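## Task

A flat plastic bar starts pinched between the thumb and index finger. Reorient it inside the hand so that its pose relative to the hand matches both goal pictures, with the end that currently protrudes farther from the pinch pointing the way they show. Only the hand may touch the bar (the wrist camera, its bracket and the last arm link count as hand); if the bar contacts anything else or leaves the hand, the task fails. To finish, keep it still and firmly gripped in the hand, palm pointing straight down, with no hand motor reporting "moving", then declare that you are done.

## Robot and tools

Robot: a single arm with six joints (waist, shoulder, elbow, wrist pitch, wrist yaw, wrist roll) ending in a right-handed five-finger hand. Joint ranges in rad: waist -2.618 to 3.054, shoulder 0.000 to 3.142, elbow 0.000 to 3.142, wrist pitch -1.571 to 1.571, wrist yaw -1.571 to 1.571, wrist roll -2.094 to 2.094. The only camera is cam_wrist (616x616), mounted on the wrist. Knocking anything off the table also counts as failure.

Frames. The scene frame has its origin on the table surface under the arm base, +z up, +y to the left when facing along +x. The base may be tilted. The hand point sits 0.05 m in front of the palm where index pad and thumb tip meet in a pinch. Its own axes: +z along the straightened fingers, +y outward from the palm, +x across the palm away from the thumb. Straight fingers extend 0.06-0.07 m past it along +z. A wrist bracket on the little-finger side stands 0.03 m further out along +y and 0.11 m across the palm; it can collide.

Hand numbers, always in this order: little, ring, middle, index, thumb_bend, thumb_turn. Each is a target from -1 (open/straight; for thumb_turn, beside the palm) to +1 (curled into the palm; for thumb_turn, opposite the fingers). A pinch is roughly index +0.22, thumb_bend +0.75, thumb_turn +0.57. Then force_limit (-1 to +1, mapped linearly to about 0-10 N fingertip force, 0-15 N for the two thumb motors; it only stops closing) and speed (-1 nearly still to +1 full, full travel in 0.6 s). Use speed -0.9 or lower for a gentle close, since fast fingers overshoot the force limit. A motor only starts when its target changes by at least 0.01; it then runs until it arrives or hits the force limit and locks. To grip harder, raise force_limit and send a target further closed than hand_measured; to loosen, send one more open.

execute_actions, argument actions: a list of actions; each action is a table of up to 15 rows, one row per 1/30 s step; a short table repeats its last row to fill 15 steps. A row is 14 numbers in [-1, 1]: dx, dy, dz, rx, ry, rz, then the six hand targets, force_limit, speed. The first six are an offset, not a pose: the hand point's target relative to where it was measured at the start of that action (for a call's first action, the last pose reported in the scene), expressed in the hand point's own axes. Every row is measured from that same start, not from the previous row. Scale: 1.0 equals 0.6 m or 180 degrees; rx, ry, rz form one rotation vector. Optionally six extra numbers 0-1 scale each joint's stiffness, in Joint positions order, until changed. An empty list just returns state and images.

move, arguments target, speed, blocking. target is one 14-number row like above, offsets from the last reported pose, hand numbers sent at the start. speed is path top speed in m/s, 0.002-0.5 (default 0.25); rotation capped at twice that in rad/s. The straight path lasts 0.5-10 s and ignores obstacles; the arm may lag and overspeed near full extension. blocking=false returns after 0.5 s while motion continues; then call wait or stop before sending anything else.

wait, argument seconds (0-10): lets time pass holding the last command. stop: brakes a running move. zoom_image, arguments camera ("cam_wrist") and region [x0, y0, x1, y1] in pixels from the top-left, at most 504x504. show_instructions: shows the reference images. finished_scene, argument scene (1 or 2): ends that scene irreversibly and reports success; replying without a tool call ends everything.

Control details: each step the commanded pose is clipped to 70 mm and 16 degrees from the measured pose, so large offsets need several actions. Moves along the finger axis end off target; the unmodelled load sags the hand.

Results: end_effector_position (m) and end_effector_quat_wxyz in the scene frame; "Hand target" is where the controller now drives; step readings with HELD marking clipped steps. hand_measured, hand_stopped_by (moving, target, force, stalled, fault) and hand_load_n (positive means pushed open) each list six values in hand order. A lost grip shows as loads dropping near 0. A move adds a "move:" line (done, off_target, moving, held, fault) with limits such as paced or held and distance to target. "pose unreachable" means the clearance check changed the command. MOTOR HOT appears from 75 °C; 90 °C stops the arm 10 s; 100 °C makes the arm drop. The robot holds its last command while you think.

Avoid drops, slips, hard impacts and heavy pressing; keep the bar away from the table.

Each tool is called after "Emit:" as name(argument=value, ...), one argument or row to a line, values as JSON.

Reference images:

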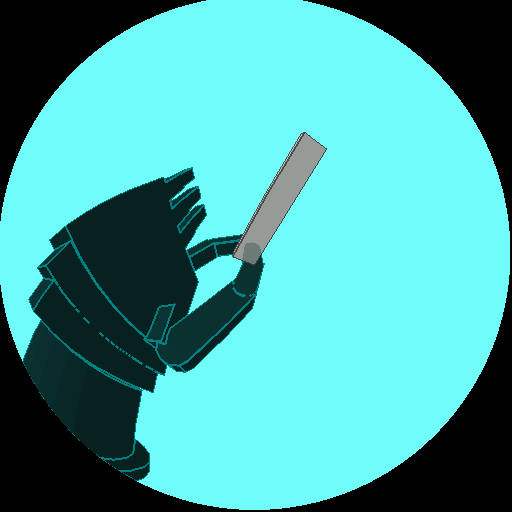

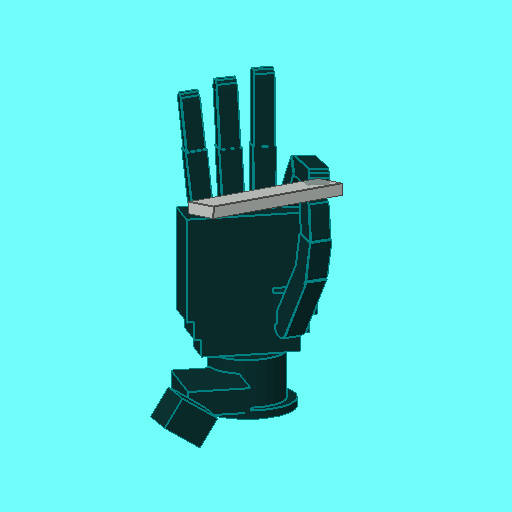

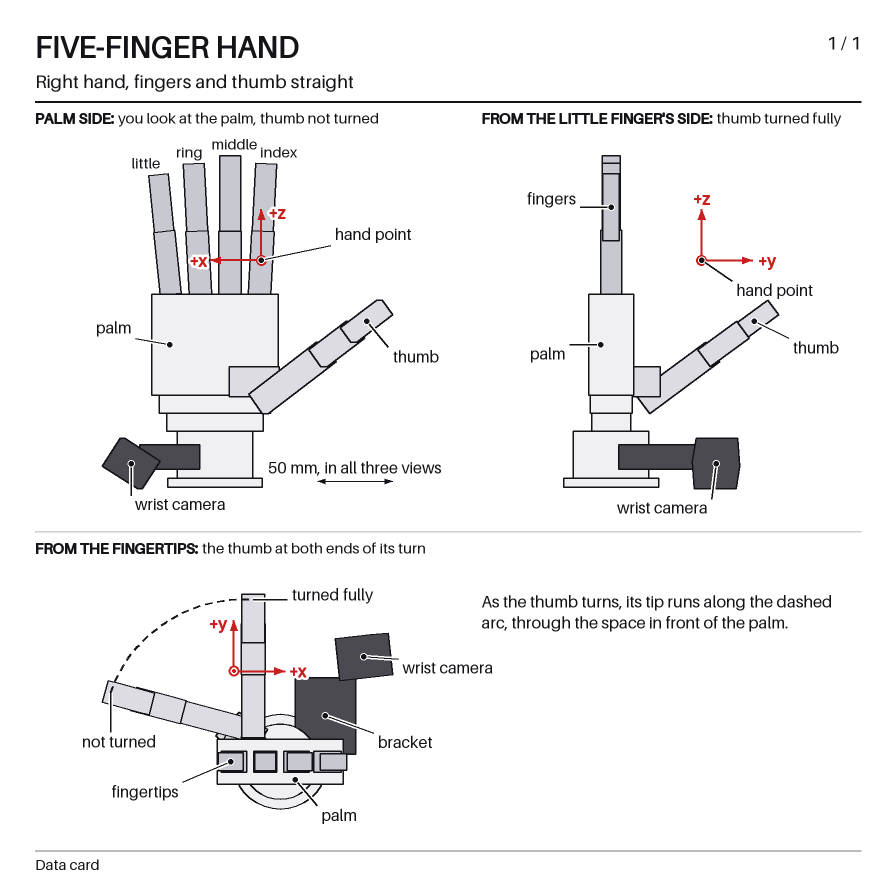

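## Session

Emit:
execute_actions(
  actions=[],
)

Scene clock: 0.00 s.
end_effector_position=(+0.3448, +0.0062, +0.4159) hand_measured=(-1.000, -1.000, -1.000, +0.104, +0.750, +0.570) hand_load_n=(+0.0, +0.0, +0.0, +6.5, +1.0, +0.0) hand_stopped_by=(target, target, target, target, target, target) hand_force_limit=0.00 hand_speed=-0.80 end_effector_quat_wxyz=(+0.524, -0.480, +0.480, -0.515)
Joint positions: [-0.164  0.78   0.797  0.054 -0.197  0.022]
Joint velocities: [ 0.007  0.022 -0.007 -0.051 -0.022  0.051]
Hand target: +0.345, +0.006, +0.417; +0.525, -0.479, +0.478, -0.516
Joint stiffness scale: [1. 1. 1. 1. 1. 1.]

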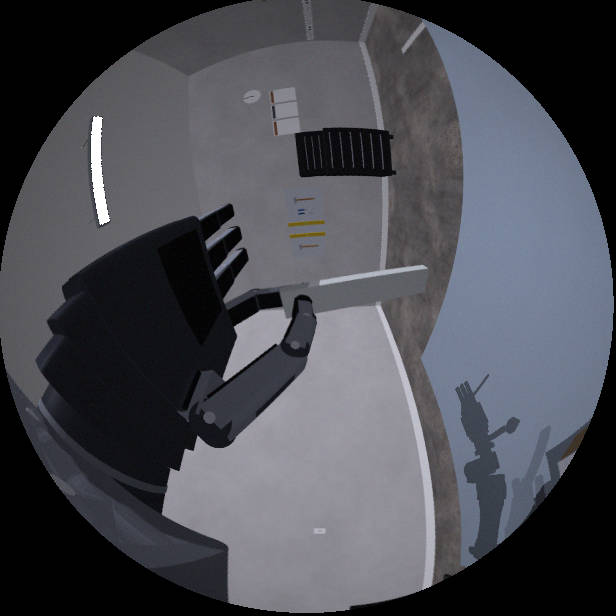

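Emit:
move(
  target=[0,0,0,0,0,0.32,-1,-1,-1,0.12,0.75,0.57,0,-0.9],
)

Emit:
execute_actions(
  actions=[
    [[0,0,0,0,0,0,-1,-1,-1,0.09,0.75,0.57,0,-0.95]],
  ],
)

Scene clock: 11.70 s.
end_effector_position=(+0.3430, +0.0082, +0.4212) hand_measured=(-1.000, -1.000, -1.000, +0.104, +0.750, +0.570) hand_load_n=(+0.0, +0.0, +0.0, +6.5, +1.0, +0.0) hand_stopped_by=(target, target, target, force, target, target) hand_force_limit=0.00 hand_speed=-0.90 end_effector_quat_wxyz=(+0.707, -0.193, +0.649, -0.204)
Joint positions: [-0.373  0.801  0.604  0.277 -0.407  1.033]
Joint velocities: [ 0.007 -0.012  0.012  0.066 -0.007  0.022]
Hand target: +0.345, +0.005, +0.416; +0.707, -0.189, +0.652, -0.199
Off the commanded pose: 0.006 m, 1 deg.
Joint stiffness scale: [1. 1. 1. 1. 1. 1.]
move: done

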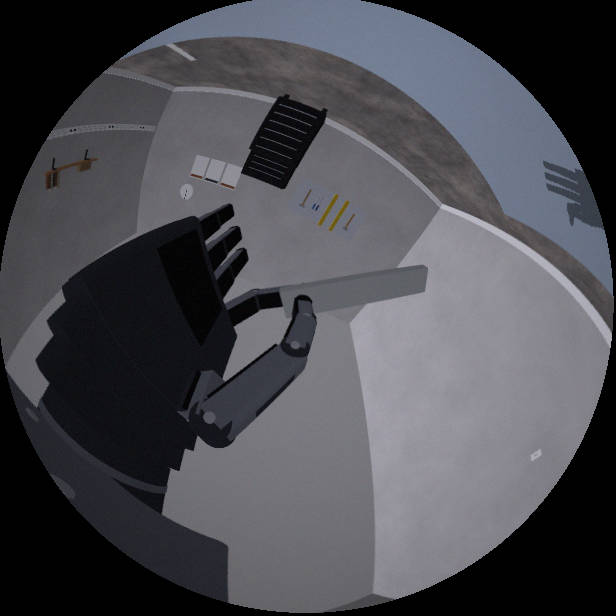

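Scene clock: 12.20 s.
end_effector_position=(+0.3430, +0.0083, +0.4212) hand_measured=(-1.000, -1.000, -1.000, +0.090, +0.750, +0.570) hand_load_n=(+0.0, +0.0, +0.0, +1.5, +0.5, -0.5) hand_stopped_by=(target, target, target, target, target, target) hand_force_limit=0.00 hand_speed=-0.95 end_effector_quat_wxyz=(+0.707, -0.193, +0.649, -0.203)
Joint positions: [-0.373  0.801  0.604  0.277 -0.407  1.033]
Joint velocities: [-0.007 -0.002 -0.022 -0.007  0.007 -0.007]
Hand target: +0.343, +0.008, +0.421; +0.707, -0.193, +0.649, -0.203
Off the commanded pose: 0.000 m, 0 deg.
Joint stiffness scale: [1. 1. 1. 1. 1. 1.]
Step readings (end_effector_position):
0: (+0.3430, +0.0082, +0.4212)
1: (+0.3430, +0.0083, +0.4212)
2: (+0.3430, +0.0083, +0.4212)
4: (+0.3430, +0.0083, +0.4212)
8: (+0.3430, +0.0083, +0.4212)
15: end_effector_position above

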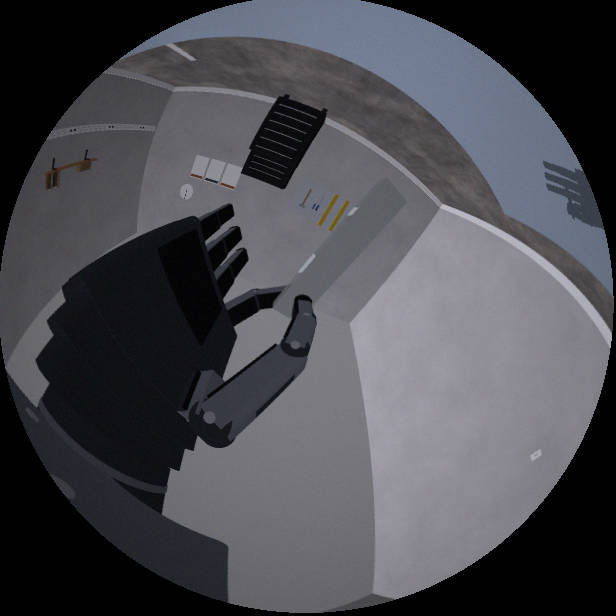

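Emit:
wait(
  seconds=0,
)

Scene clock: 15.47 s.
end_effector_position=(+0.3430, +0.0083, +0.4212) hand_measured=(-1.000, -1.000, -1.000, +0.090, +0.750, +0.570) hand_load_n=(+0.0, +0.0, +0.0, +1.5, +0.5, -0.5) hand_stopped_by=(target, target, target, target, target, target) hand_force_limit=0.00 hand_speed=-0.95 end_effector_quat_wxyz=(+0.707, -0.193, +0.649, -0.203)
Joint positions: [-0.373  0.801  0.604  0.277 -0.407  1.033]
Joint velocities: [-0.012 -0.012  0.002 -0.022  0.022 -0.081]
Hand target: +0.343, +0.008, +0.421; +0.707, -0.193, +0.649, -0.203
Off the commanded pose: 0.000 m, 0 deg.
Joint stiffness scale: [1. 1. 1. 1. 1. 1.]

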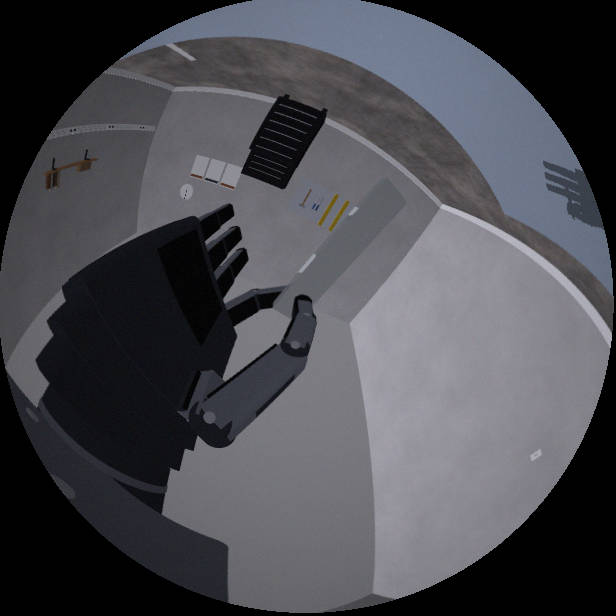

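Needs about 10° more.

Emit:
move(
  target=[0,0,0,0,0,0.06,-1,-1,-1,0.09,0.75,0.57,0,-0.95],
  speed=0.1,
)

Scene clock: 25.50 s.
end_effector_position=(+0.3425, +0.0083, +0.4227) hand_measured=(-1.000, -1.000, -1.000, +0.090, +0.750, +0.570) hand_load_n=(+0.0, +0.0, +0.0, +1.5, +0.5, -0.5) hand_stopped_by=(target, target, target, target, target, target) hand_force_limit=0.00 hand_speed=-0.95 end_effector_quat_wxyz=(+0.720, -0.135, +0.666, -0.139)
Joint positions: [-0.373  0.801  0.57   0.304 -0.407  1.209]
Joint velocities: [-0.017 -0.017 -0.007  0.007  0.007  0.037]
Hand target: +0.343, +0.008, +0.421; +0.723, -0.131, +0.664, -0.136
Off the commanded pose: 0.002 m, 1 deg.
Joint stiffness scale: [1. 1. 1. 1. 1. 1.]
move: done

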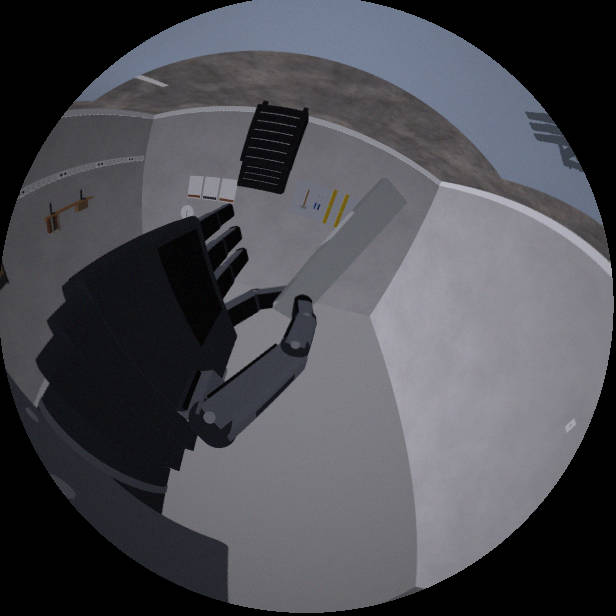

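Emit:
move(
  target=[0,0,0,0,0,0.05,-1,-1,-1,0.09,0.75,0.57,0,-0.95],
  speed=0.1,
)

Scene clock: 35.60 s.
end_effector_position=(+0.3421, +0.0066, +0.4237) hand_measured=(-1.000, -1.000, -1.000, +0.090, +0.750, +0.570) hand_load_n=(+0.0, +0.0, +0.0, +1.5, +0.5, -0.5) hand_stopped_by=(target, target, target, target, target, target) hand_force_limit=0.00 hand_speed=-0.95 end_effector_quat_wxyz=(+0.725, -0.086, +0.678, -0.086)
Joint positions: [-0.373  0.801  0.545  0.319 -0.407  1.352]
Joint velocities: [-0.007 -0.002  0.002  0.037 -0.022  0.037]
Hand target: +0.342, +0.008, +0.423; +0.729, -0.082, +0.675, -0.082
Off the commanded pose: 0.002 m, 1 deg.
Joint stiffness scale: [1. 1. 1. 1. 1. 1.]
move: done

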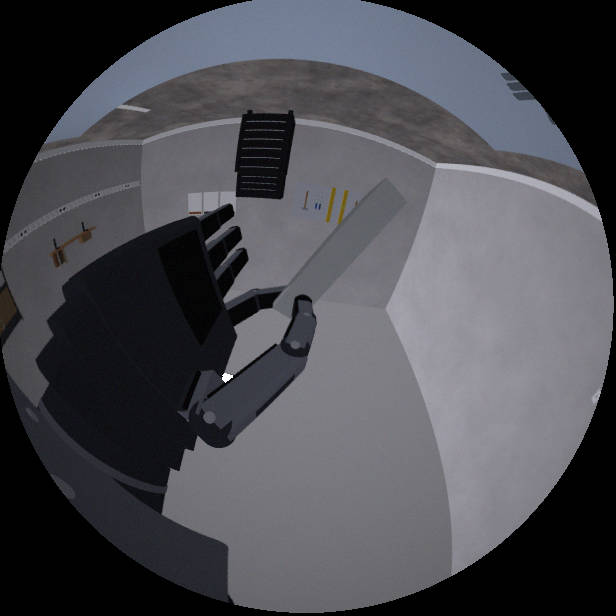

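Emit:
move(
  target=[0,0,0,0,0,0.04,-1,-1,-1,0.09,0.75,0.57,0,-0.95],
  speed=0.1,
)

Scene clock: 39.33 s.
end_effector_position=(+0.3423, +0.0035, +0.4237) hand_measured=(-1.000, -1.000, -1.000, +0.090, +0.750, +0.570) hand_load_n=(+0.0, +0.0, +0.0, +1.5, +0.5, -0.5) hand_stopped_by=(target, target, target, target, target, target) hand_force_limit=0.00 hand_speed=-0.95 end_effector_quat_wxyz=(+0.725, -0.045, +0.686, -0.044)
Joint positions: [-0.373  0.801  0.527  0.324 -0.403  1.464]
Joint velocities: [-0.012  0.027  0.022  0.051  0.051 -0.022]
Hand target: +0.342, +0.007, +0.424; +0.729, -0.043, +0.682, -0.040
Off the commanded pose: 0.003 m, 1 deg.
Joint stiffness scale: [1. 1. 1. 1. 1. 1.]
move: done

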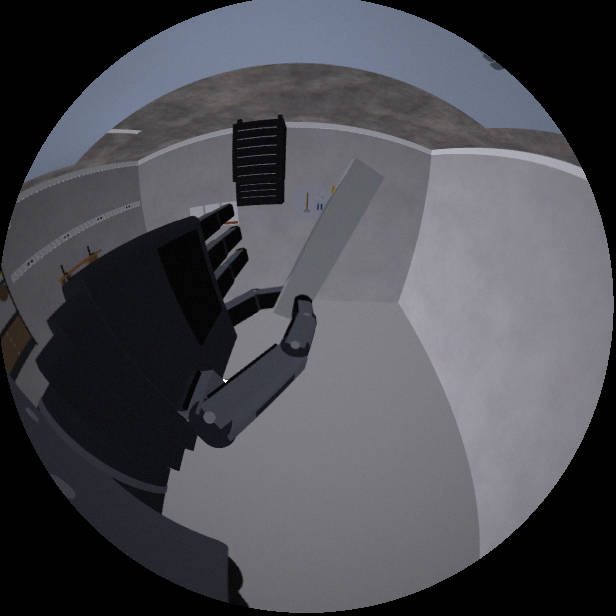

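Emit:
execute_actions(
  actions=[
    [[0,0,0,0,0,0,-1,-1,-1,0.2,0.75,0.57,0.6,-0.93]],
  ],
)

Emit:
move(
  target=[0,0,0,0.012,0.012,-0.46,-1,-1,-1,0.2,0.75,0.57,0.6,-0.93],
)

Scene clock: 44.83 s.
end_effector_position=(+0.3423, +0.0034, +0.4240) hand_measured=(-1.000, -1.000, -1.000, +0.106, +0.750, +0.570) hand_load_n=(+0.0, +0.0, +0.0, +7.5, +0.5, -1.0) hand_stopped_by=(target, target, target, force, target, target) hand_force_limit=0.60 hand_speed=-0.93 end_effector_quat_wxyz=(+0.726, -0.044, +0.685, -0.043)
Joint positions: [-0.373  0.801  0.527  0.325 -0.403  1.467]
Joint velocities: [ 0.002 -0.007 -0.017  0.007  0.007 -0.037]
Hand target: +0.342, +0.004, +0.424; +0.725, -0.045, +0.686, -0.044
Off the commanded pose: 0.000 m, 0 deg.
Joint stiffness scale: [1. 1. 1. 1. 1. 1.]
Step readings (end_effector_position):
0: (+0.3423, +0.0034, +0.4240)
1: (+0.3423, +0.0034, +0.4240)
2: (+0.3423, +0.0034, +0.4240)
4: (+0.3423, +0.0034, +0.4240)
8: (+0.3423, +0.0034, +0.4240)
15: end_effector_position above

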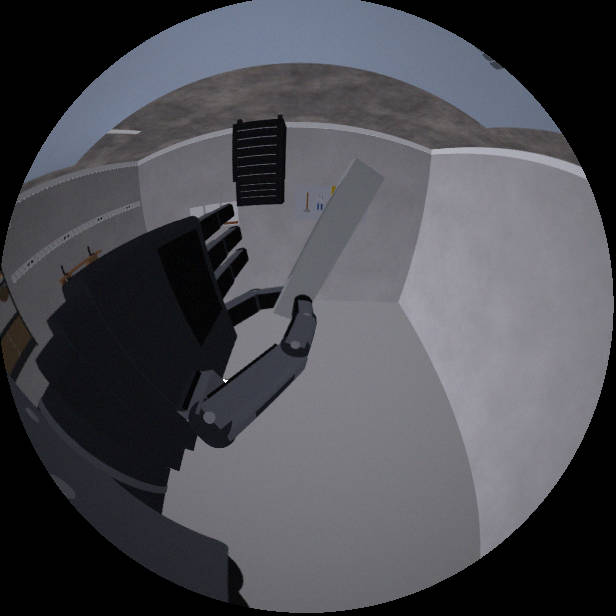

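Scene clock: 48.33 s.
end_effector_position=(+0.3475, +0.0029, +0.4074) hand_measured=(-1.000, -1.000, -1.000, +0.106, +0.750, +0.570) hand_load_n=(+0.0, +0.0, +0.0, +7.5, +1.0, -1.0) hand_stopped_by=(target, target, target, force, target, target) hand_force_limit=0.60 hand_speed=-0.93 end_effector_quat_wxyz=(+0.498, -0.480, +0.510, -0.512)
Joint positions: [-0.115  0.801  0.833 -0.022 -0.097  0.018]
Joint velocities: [-0.002 -0.002  0.012 -0.037  0.037 -0.007]
Hand target: +0.342, +0.004, +0.424; +0.504, -0.473, +0.497, -0.525
Off the commanded pose: 0.017 m, 2 deg.
Joint stiffness scale: [1. 1. 1. 1. 1. 1.]
move: off_target

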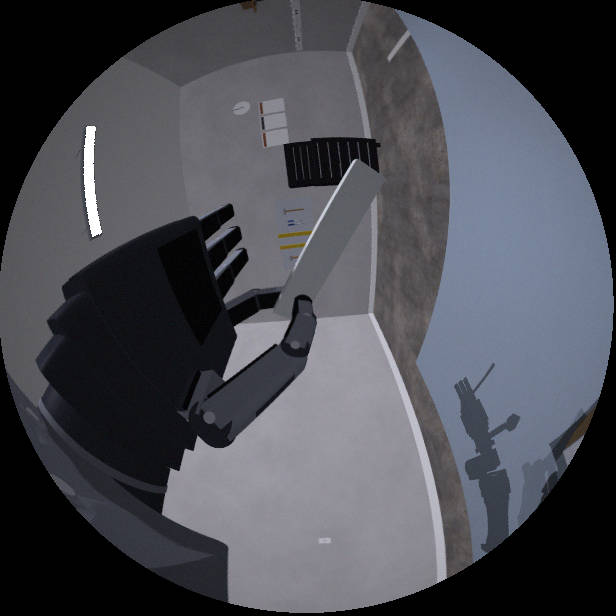

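Emit:
finished_scene(
  scene=1,
)

The scene is finished: the task was done.


## Next scene

A flat steel bar starts pinched between the thumb and index finger. Reorient it inside the hand so that its pose relative to the hand matches both goal pictures, with the end that currently protrudes farther from the pinch pointing the way they show. Only the hand may touch the bar (the wrist camera, its bracket and the last arm link count as hand); if the bar contacts anything else or leaves the hand, the task fails. To finish, keep it still and firmly gripped in the hand, palm pointing straight down, with no hand motor reporting "moving", then declare that you are done.

Emit:
show_instructions(
)

Emit:
execute_actions(
  actions=[],
)

Reference images for this scene: goal picture from the wrist camera place, goal picture looking into the palm, FIVE-FINGER HAND page 1.

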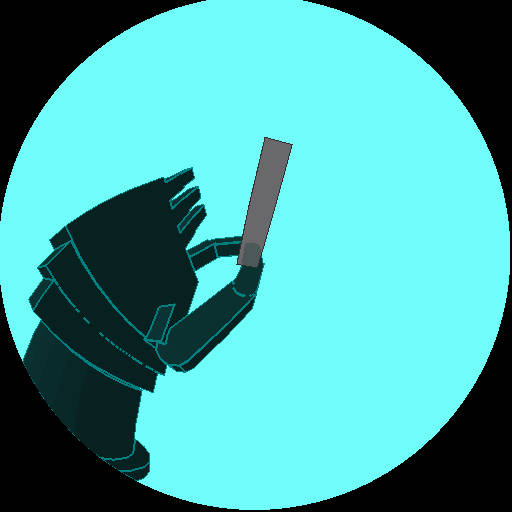

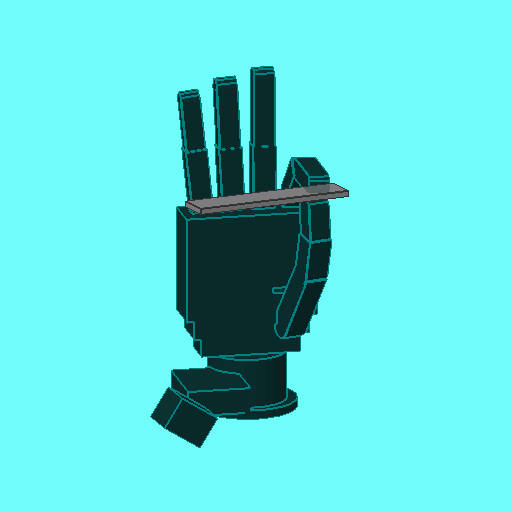

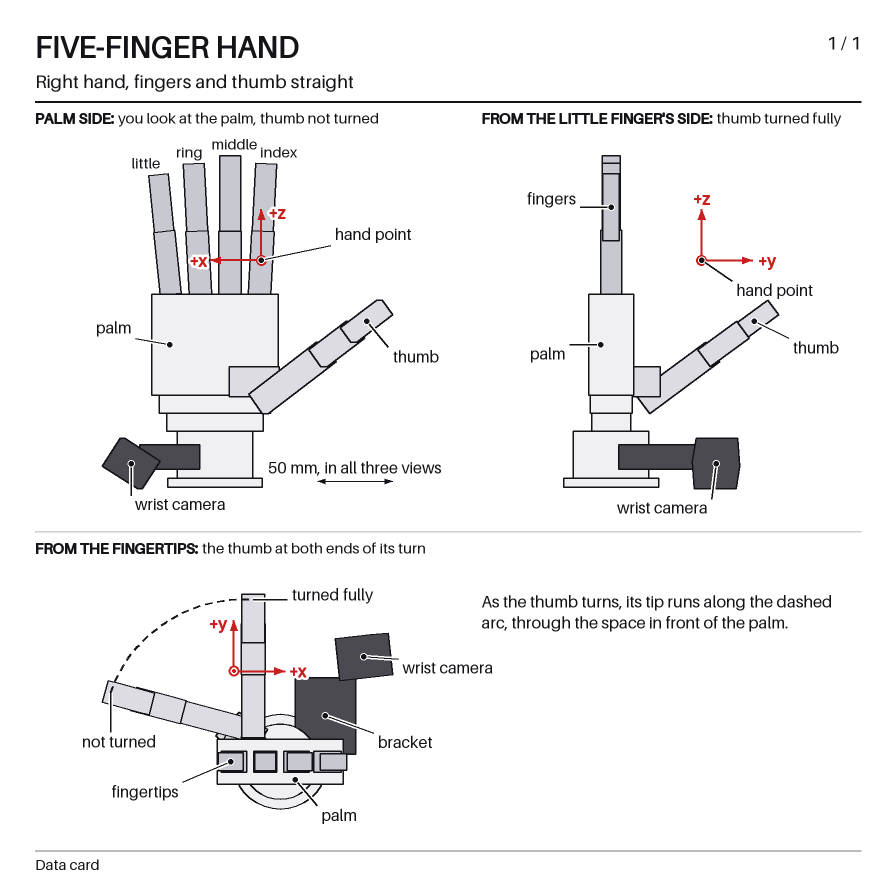

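Scene clock: 0.00 s.
end_effector_position=(+0.3452, -0.0053, +0.3886) hand_measured=(-1.000, -1.000, -1.000, +0.168, +0.750, +0.570) hand_load_n=(+0.0, +0.0, +0.0, +7.0, +0.5, -0.5) hand_stopped_by=(target, target, target, target, target, target) hand_force_limit=0.00 hand_speed=-0.80 end_effector_quat_wxyz=(+0.497, -0.483, +0.515, -0.504)
Joint positions: [-0.179  0.786  0.769  0.01  -0.166  0.023]
Joint velocities: [-0.017 -0.012  0.002  0.022  0.051  0.022]
Hand target: +0.345, -0.005, +0.388; +0.497, -0.483, +0.515, -0.504
Joint stiffness scale: [1. 1. 1. 1. 1. 1.]

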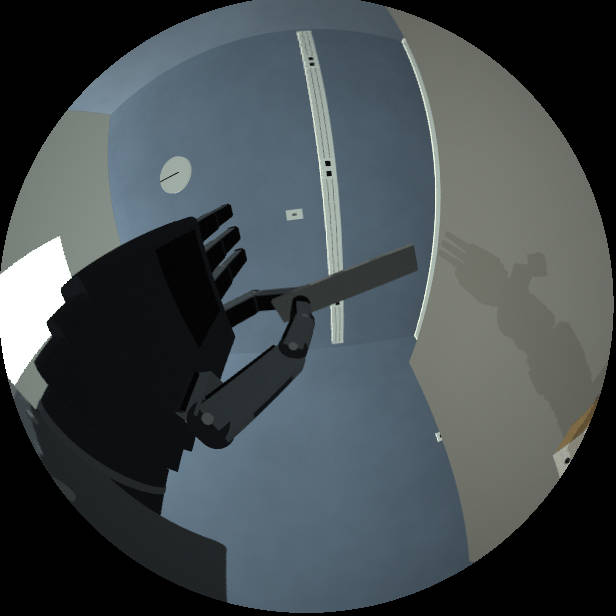

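Emit:
move(
  target=[0.07,-0.06,0,0,0,0.4,-1,-1,-1,0.19,0.75,0.57,0,-0.95],
)

Emit:
execute_actions(
  actions=[
    [[0,0,0,0,0,0,-1,-1,-1,0.158,0.75,0.57,0,-0.97]],
    [[0,0,0,0,0,0,-1,-1,-1,0.158,0.75,0.57,0,-0.97]],
  ],
)

Scene clock: 10.27 s.
end_effector_position=(+0.3429, -0.0460, +0.4278) hand_measured=(-1.000, -1.000, -1.000, +0.168, +0.750, +0.570) hand_load_n=(+0.0, +0.0, +0.0, +6.5, +1.0, -0.5) hand_stopped_by=(target, target, target, force, target, target) hand_force_limit=0.00 hand_speed=-0.95 end_effector_quat_wxyz=(+0.698, -0.093, +0.700, -0.121)
Joint positions: [-0.611  0.895  0.676  0.211 -0.598  1.262]
Joint velocities: [-0.007 -0.002 -0.002 -0.11  -0.007  0.037]
Hand target: +0.344, -0.049, +0.424; +0.699, -0.087, +0.700, -0.116
Off the commanded pose: 0.005 m, 1 deg.
Joint stiffness scale: [1. 1. 1. 1. 1. 1.]
move: done

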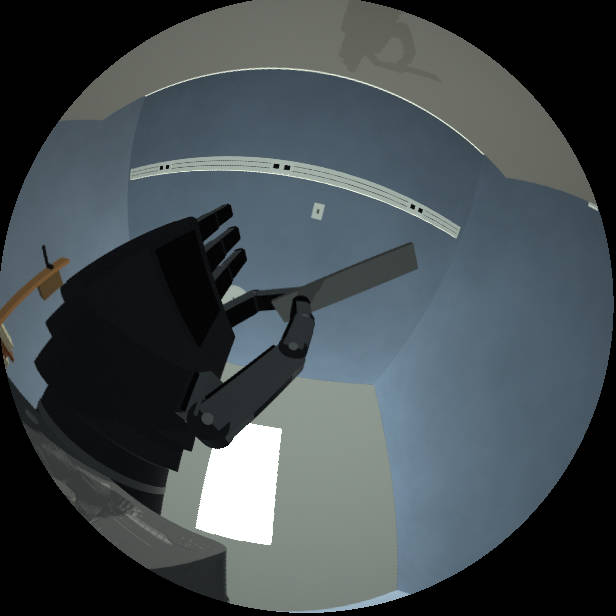

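Scene clock: 11.27 s.
end_effector_position=(+0.3429, -0.0460, +0.4278) hand_measured=(-1.000, -1.000, -1.000, +0.158, +0.750, +0.570) hand_load_n=(+0.0, +0.0, +0.0, +2.5, +0.5, -0.5) hand_stopped_by=(target, target, target, target, target, target) hand_force_limit=0.00 hand_speed=-0.97 end_effector_quat_wxyz=(+0.698, -0.093, +0.700, -0.120)
Joint positions: [-0.611  0.895  0.676  0.211 -0.598  1.263]
Joint velocities: [-0.012 -0.012 -0.017 -0.037 -0.125  0.066]
Hand target: +0.343, -0.046, +0.428; +0.698, -0.093, +0.700, -0.120
Off the commanded pose: 0.000 m, 0 deg.
Joint stiffness scale: [1. 1. 1. 1. 1. 1.]
Step readings (end_effector_position; steps 1 to 15: 1st action; 16 to 30: 2nd action):
0: (+0.3429, -0.0460, +0.4278)
1: (+0.3429, -0.0460, +0.4278)
2: (+0.3429, -0.0460, +0.4278)
4: (+0.3429, -0.0460, +0.4278)
8: (+0.3429, -0.0460, +0.4278)
15: (+0.3429, -0.0460, +0.4278)
16: (+0.3429, -0.0460, +0.4278)
17: (+0.3429, -0.0460, +0.4278)
19: (+0.3429, -0.0460, +0.4278)
23: (+0.3429, -0.0460, +0.4278)
30: end_effector_position above

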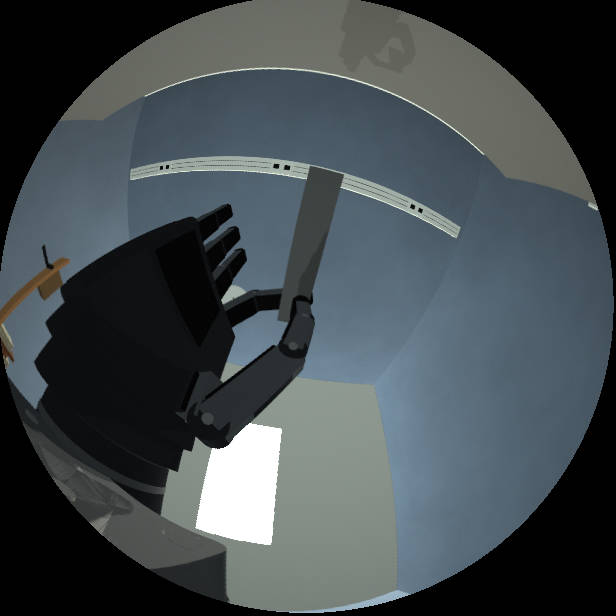

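Matches.

Emit:
execute_actions(
  actions=[
    [[0,0,0,0,0,0,-1,-1,-1,0.3,0.75,0.57,1,-0.9]],
  ],
)

Emit:
move(
  target=[0,0,0,0,0,-0.405,-1,-1,-1,0.3,0.75,0.57,1,-0.9],
  speed=0.2,
)

Scene clock: 16.17 s.
end_effector_position=(+0.3429, -0.0460, +0.4278) hand_measured=(-1.000, -1.000, -1.000, +0.174, +0.750, +0.570) hand_load_n=(+0.0, +0.0, +0.0, +9.5, +1.0, -1.0) hand_stopped_by=(target, target, target, force, target, target) hand_force_limit=1.00 hand_speed=-0.90 end_effector_quat_wxyz=(+0.698, -0.093, +0.700, -0.120)
Joint positions: [-0.611  0.895  0.676  0.211 -0.598  1.263]
Joint velocities: [-0.022  0.017 -0.002 -0.022  0.007 -0.037]
Hand target: +0.343, -0.046, +0.428; +0.698, -0.093, +0.700, -0.120
Off the commanded pose: 0.000 m, 0 deg.
Joint stiffness scale: [1. 1. 1. 1. 1. 1.]
Step readings (end_effector_position):
0: (+0.3429, -0.0460, +0.4278)
1: (+0.3429, -0.0460, +0.4278)
2: (+0.3429, -0.0460, +0.4278)
4: (+0.3429, -0.0460, +0.4278)
8: (+0.3429, -0.0460, +0.4278)
15: end_effector_position above

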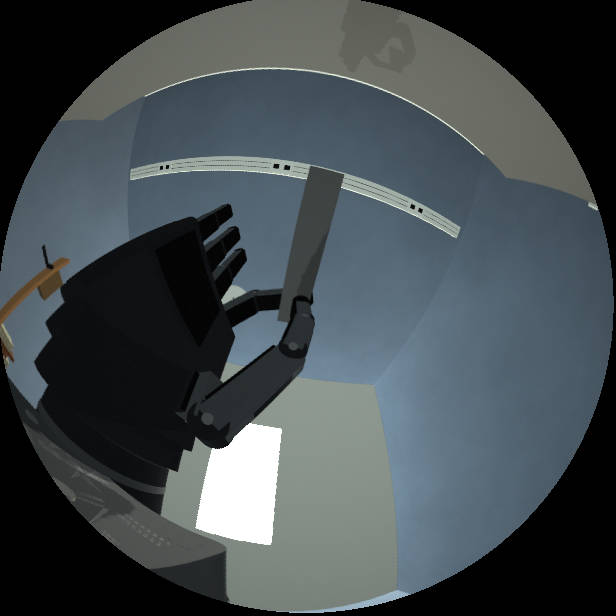

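Scene clock: 19.87 s.
end_effector_position=(+0.3464, -0.0486, +0.4125) hand_measured=(-1.000, -1.000, -1.000, +0.174, +0.750, +0.570) hand_load_n=(+0.0, +0.0, +0.0, +9.5, +1.5, -0.5) hand_stopped_by=(target, target, target, force, target, target) hand_force_limit=1.00 hand_speed=-0.90 end_effector_quat_wxyz=(+0.487, -0.492, +0.523, -0.497)
Joint positions: [-0.429  0.895  0.938 -0.089 -0.416  0.001]
Joint velocities: [-0.012 -0.007  0.002 -0.037  0.081  0.007]
Hand target: +0.343, -0.045, +0.428; +0.490, -0.490, +0.508, -0.512
Off the commanded pose: 0.016 m, 2 deg.
Joint stiffness scale: [1. 1. 1. 1. 1. 1.]
move: off_target

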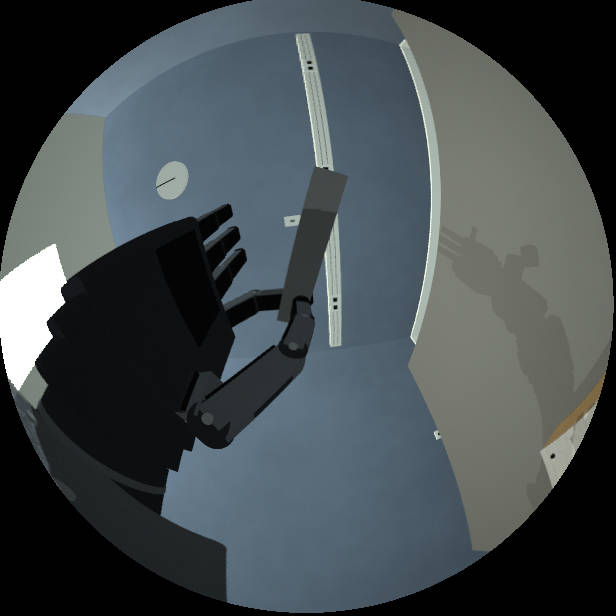

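Emit:
finished_scene(
  scene=2,
)

The scene is finished: the task was done.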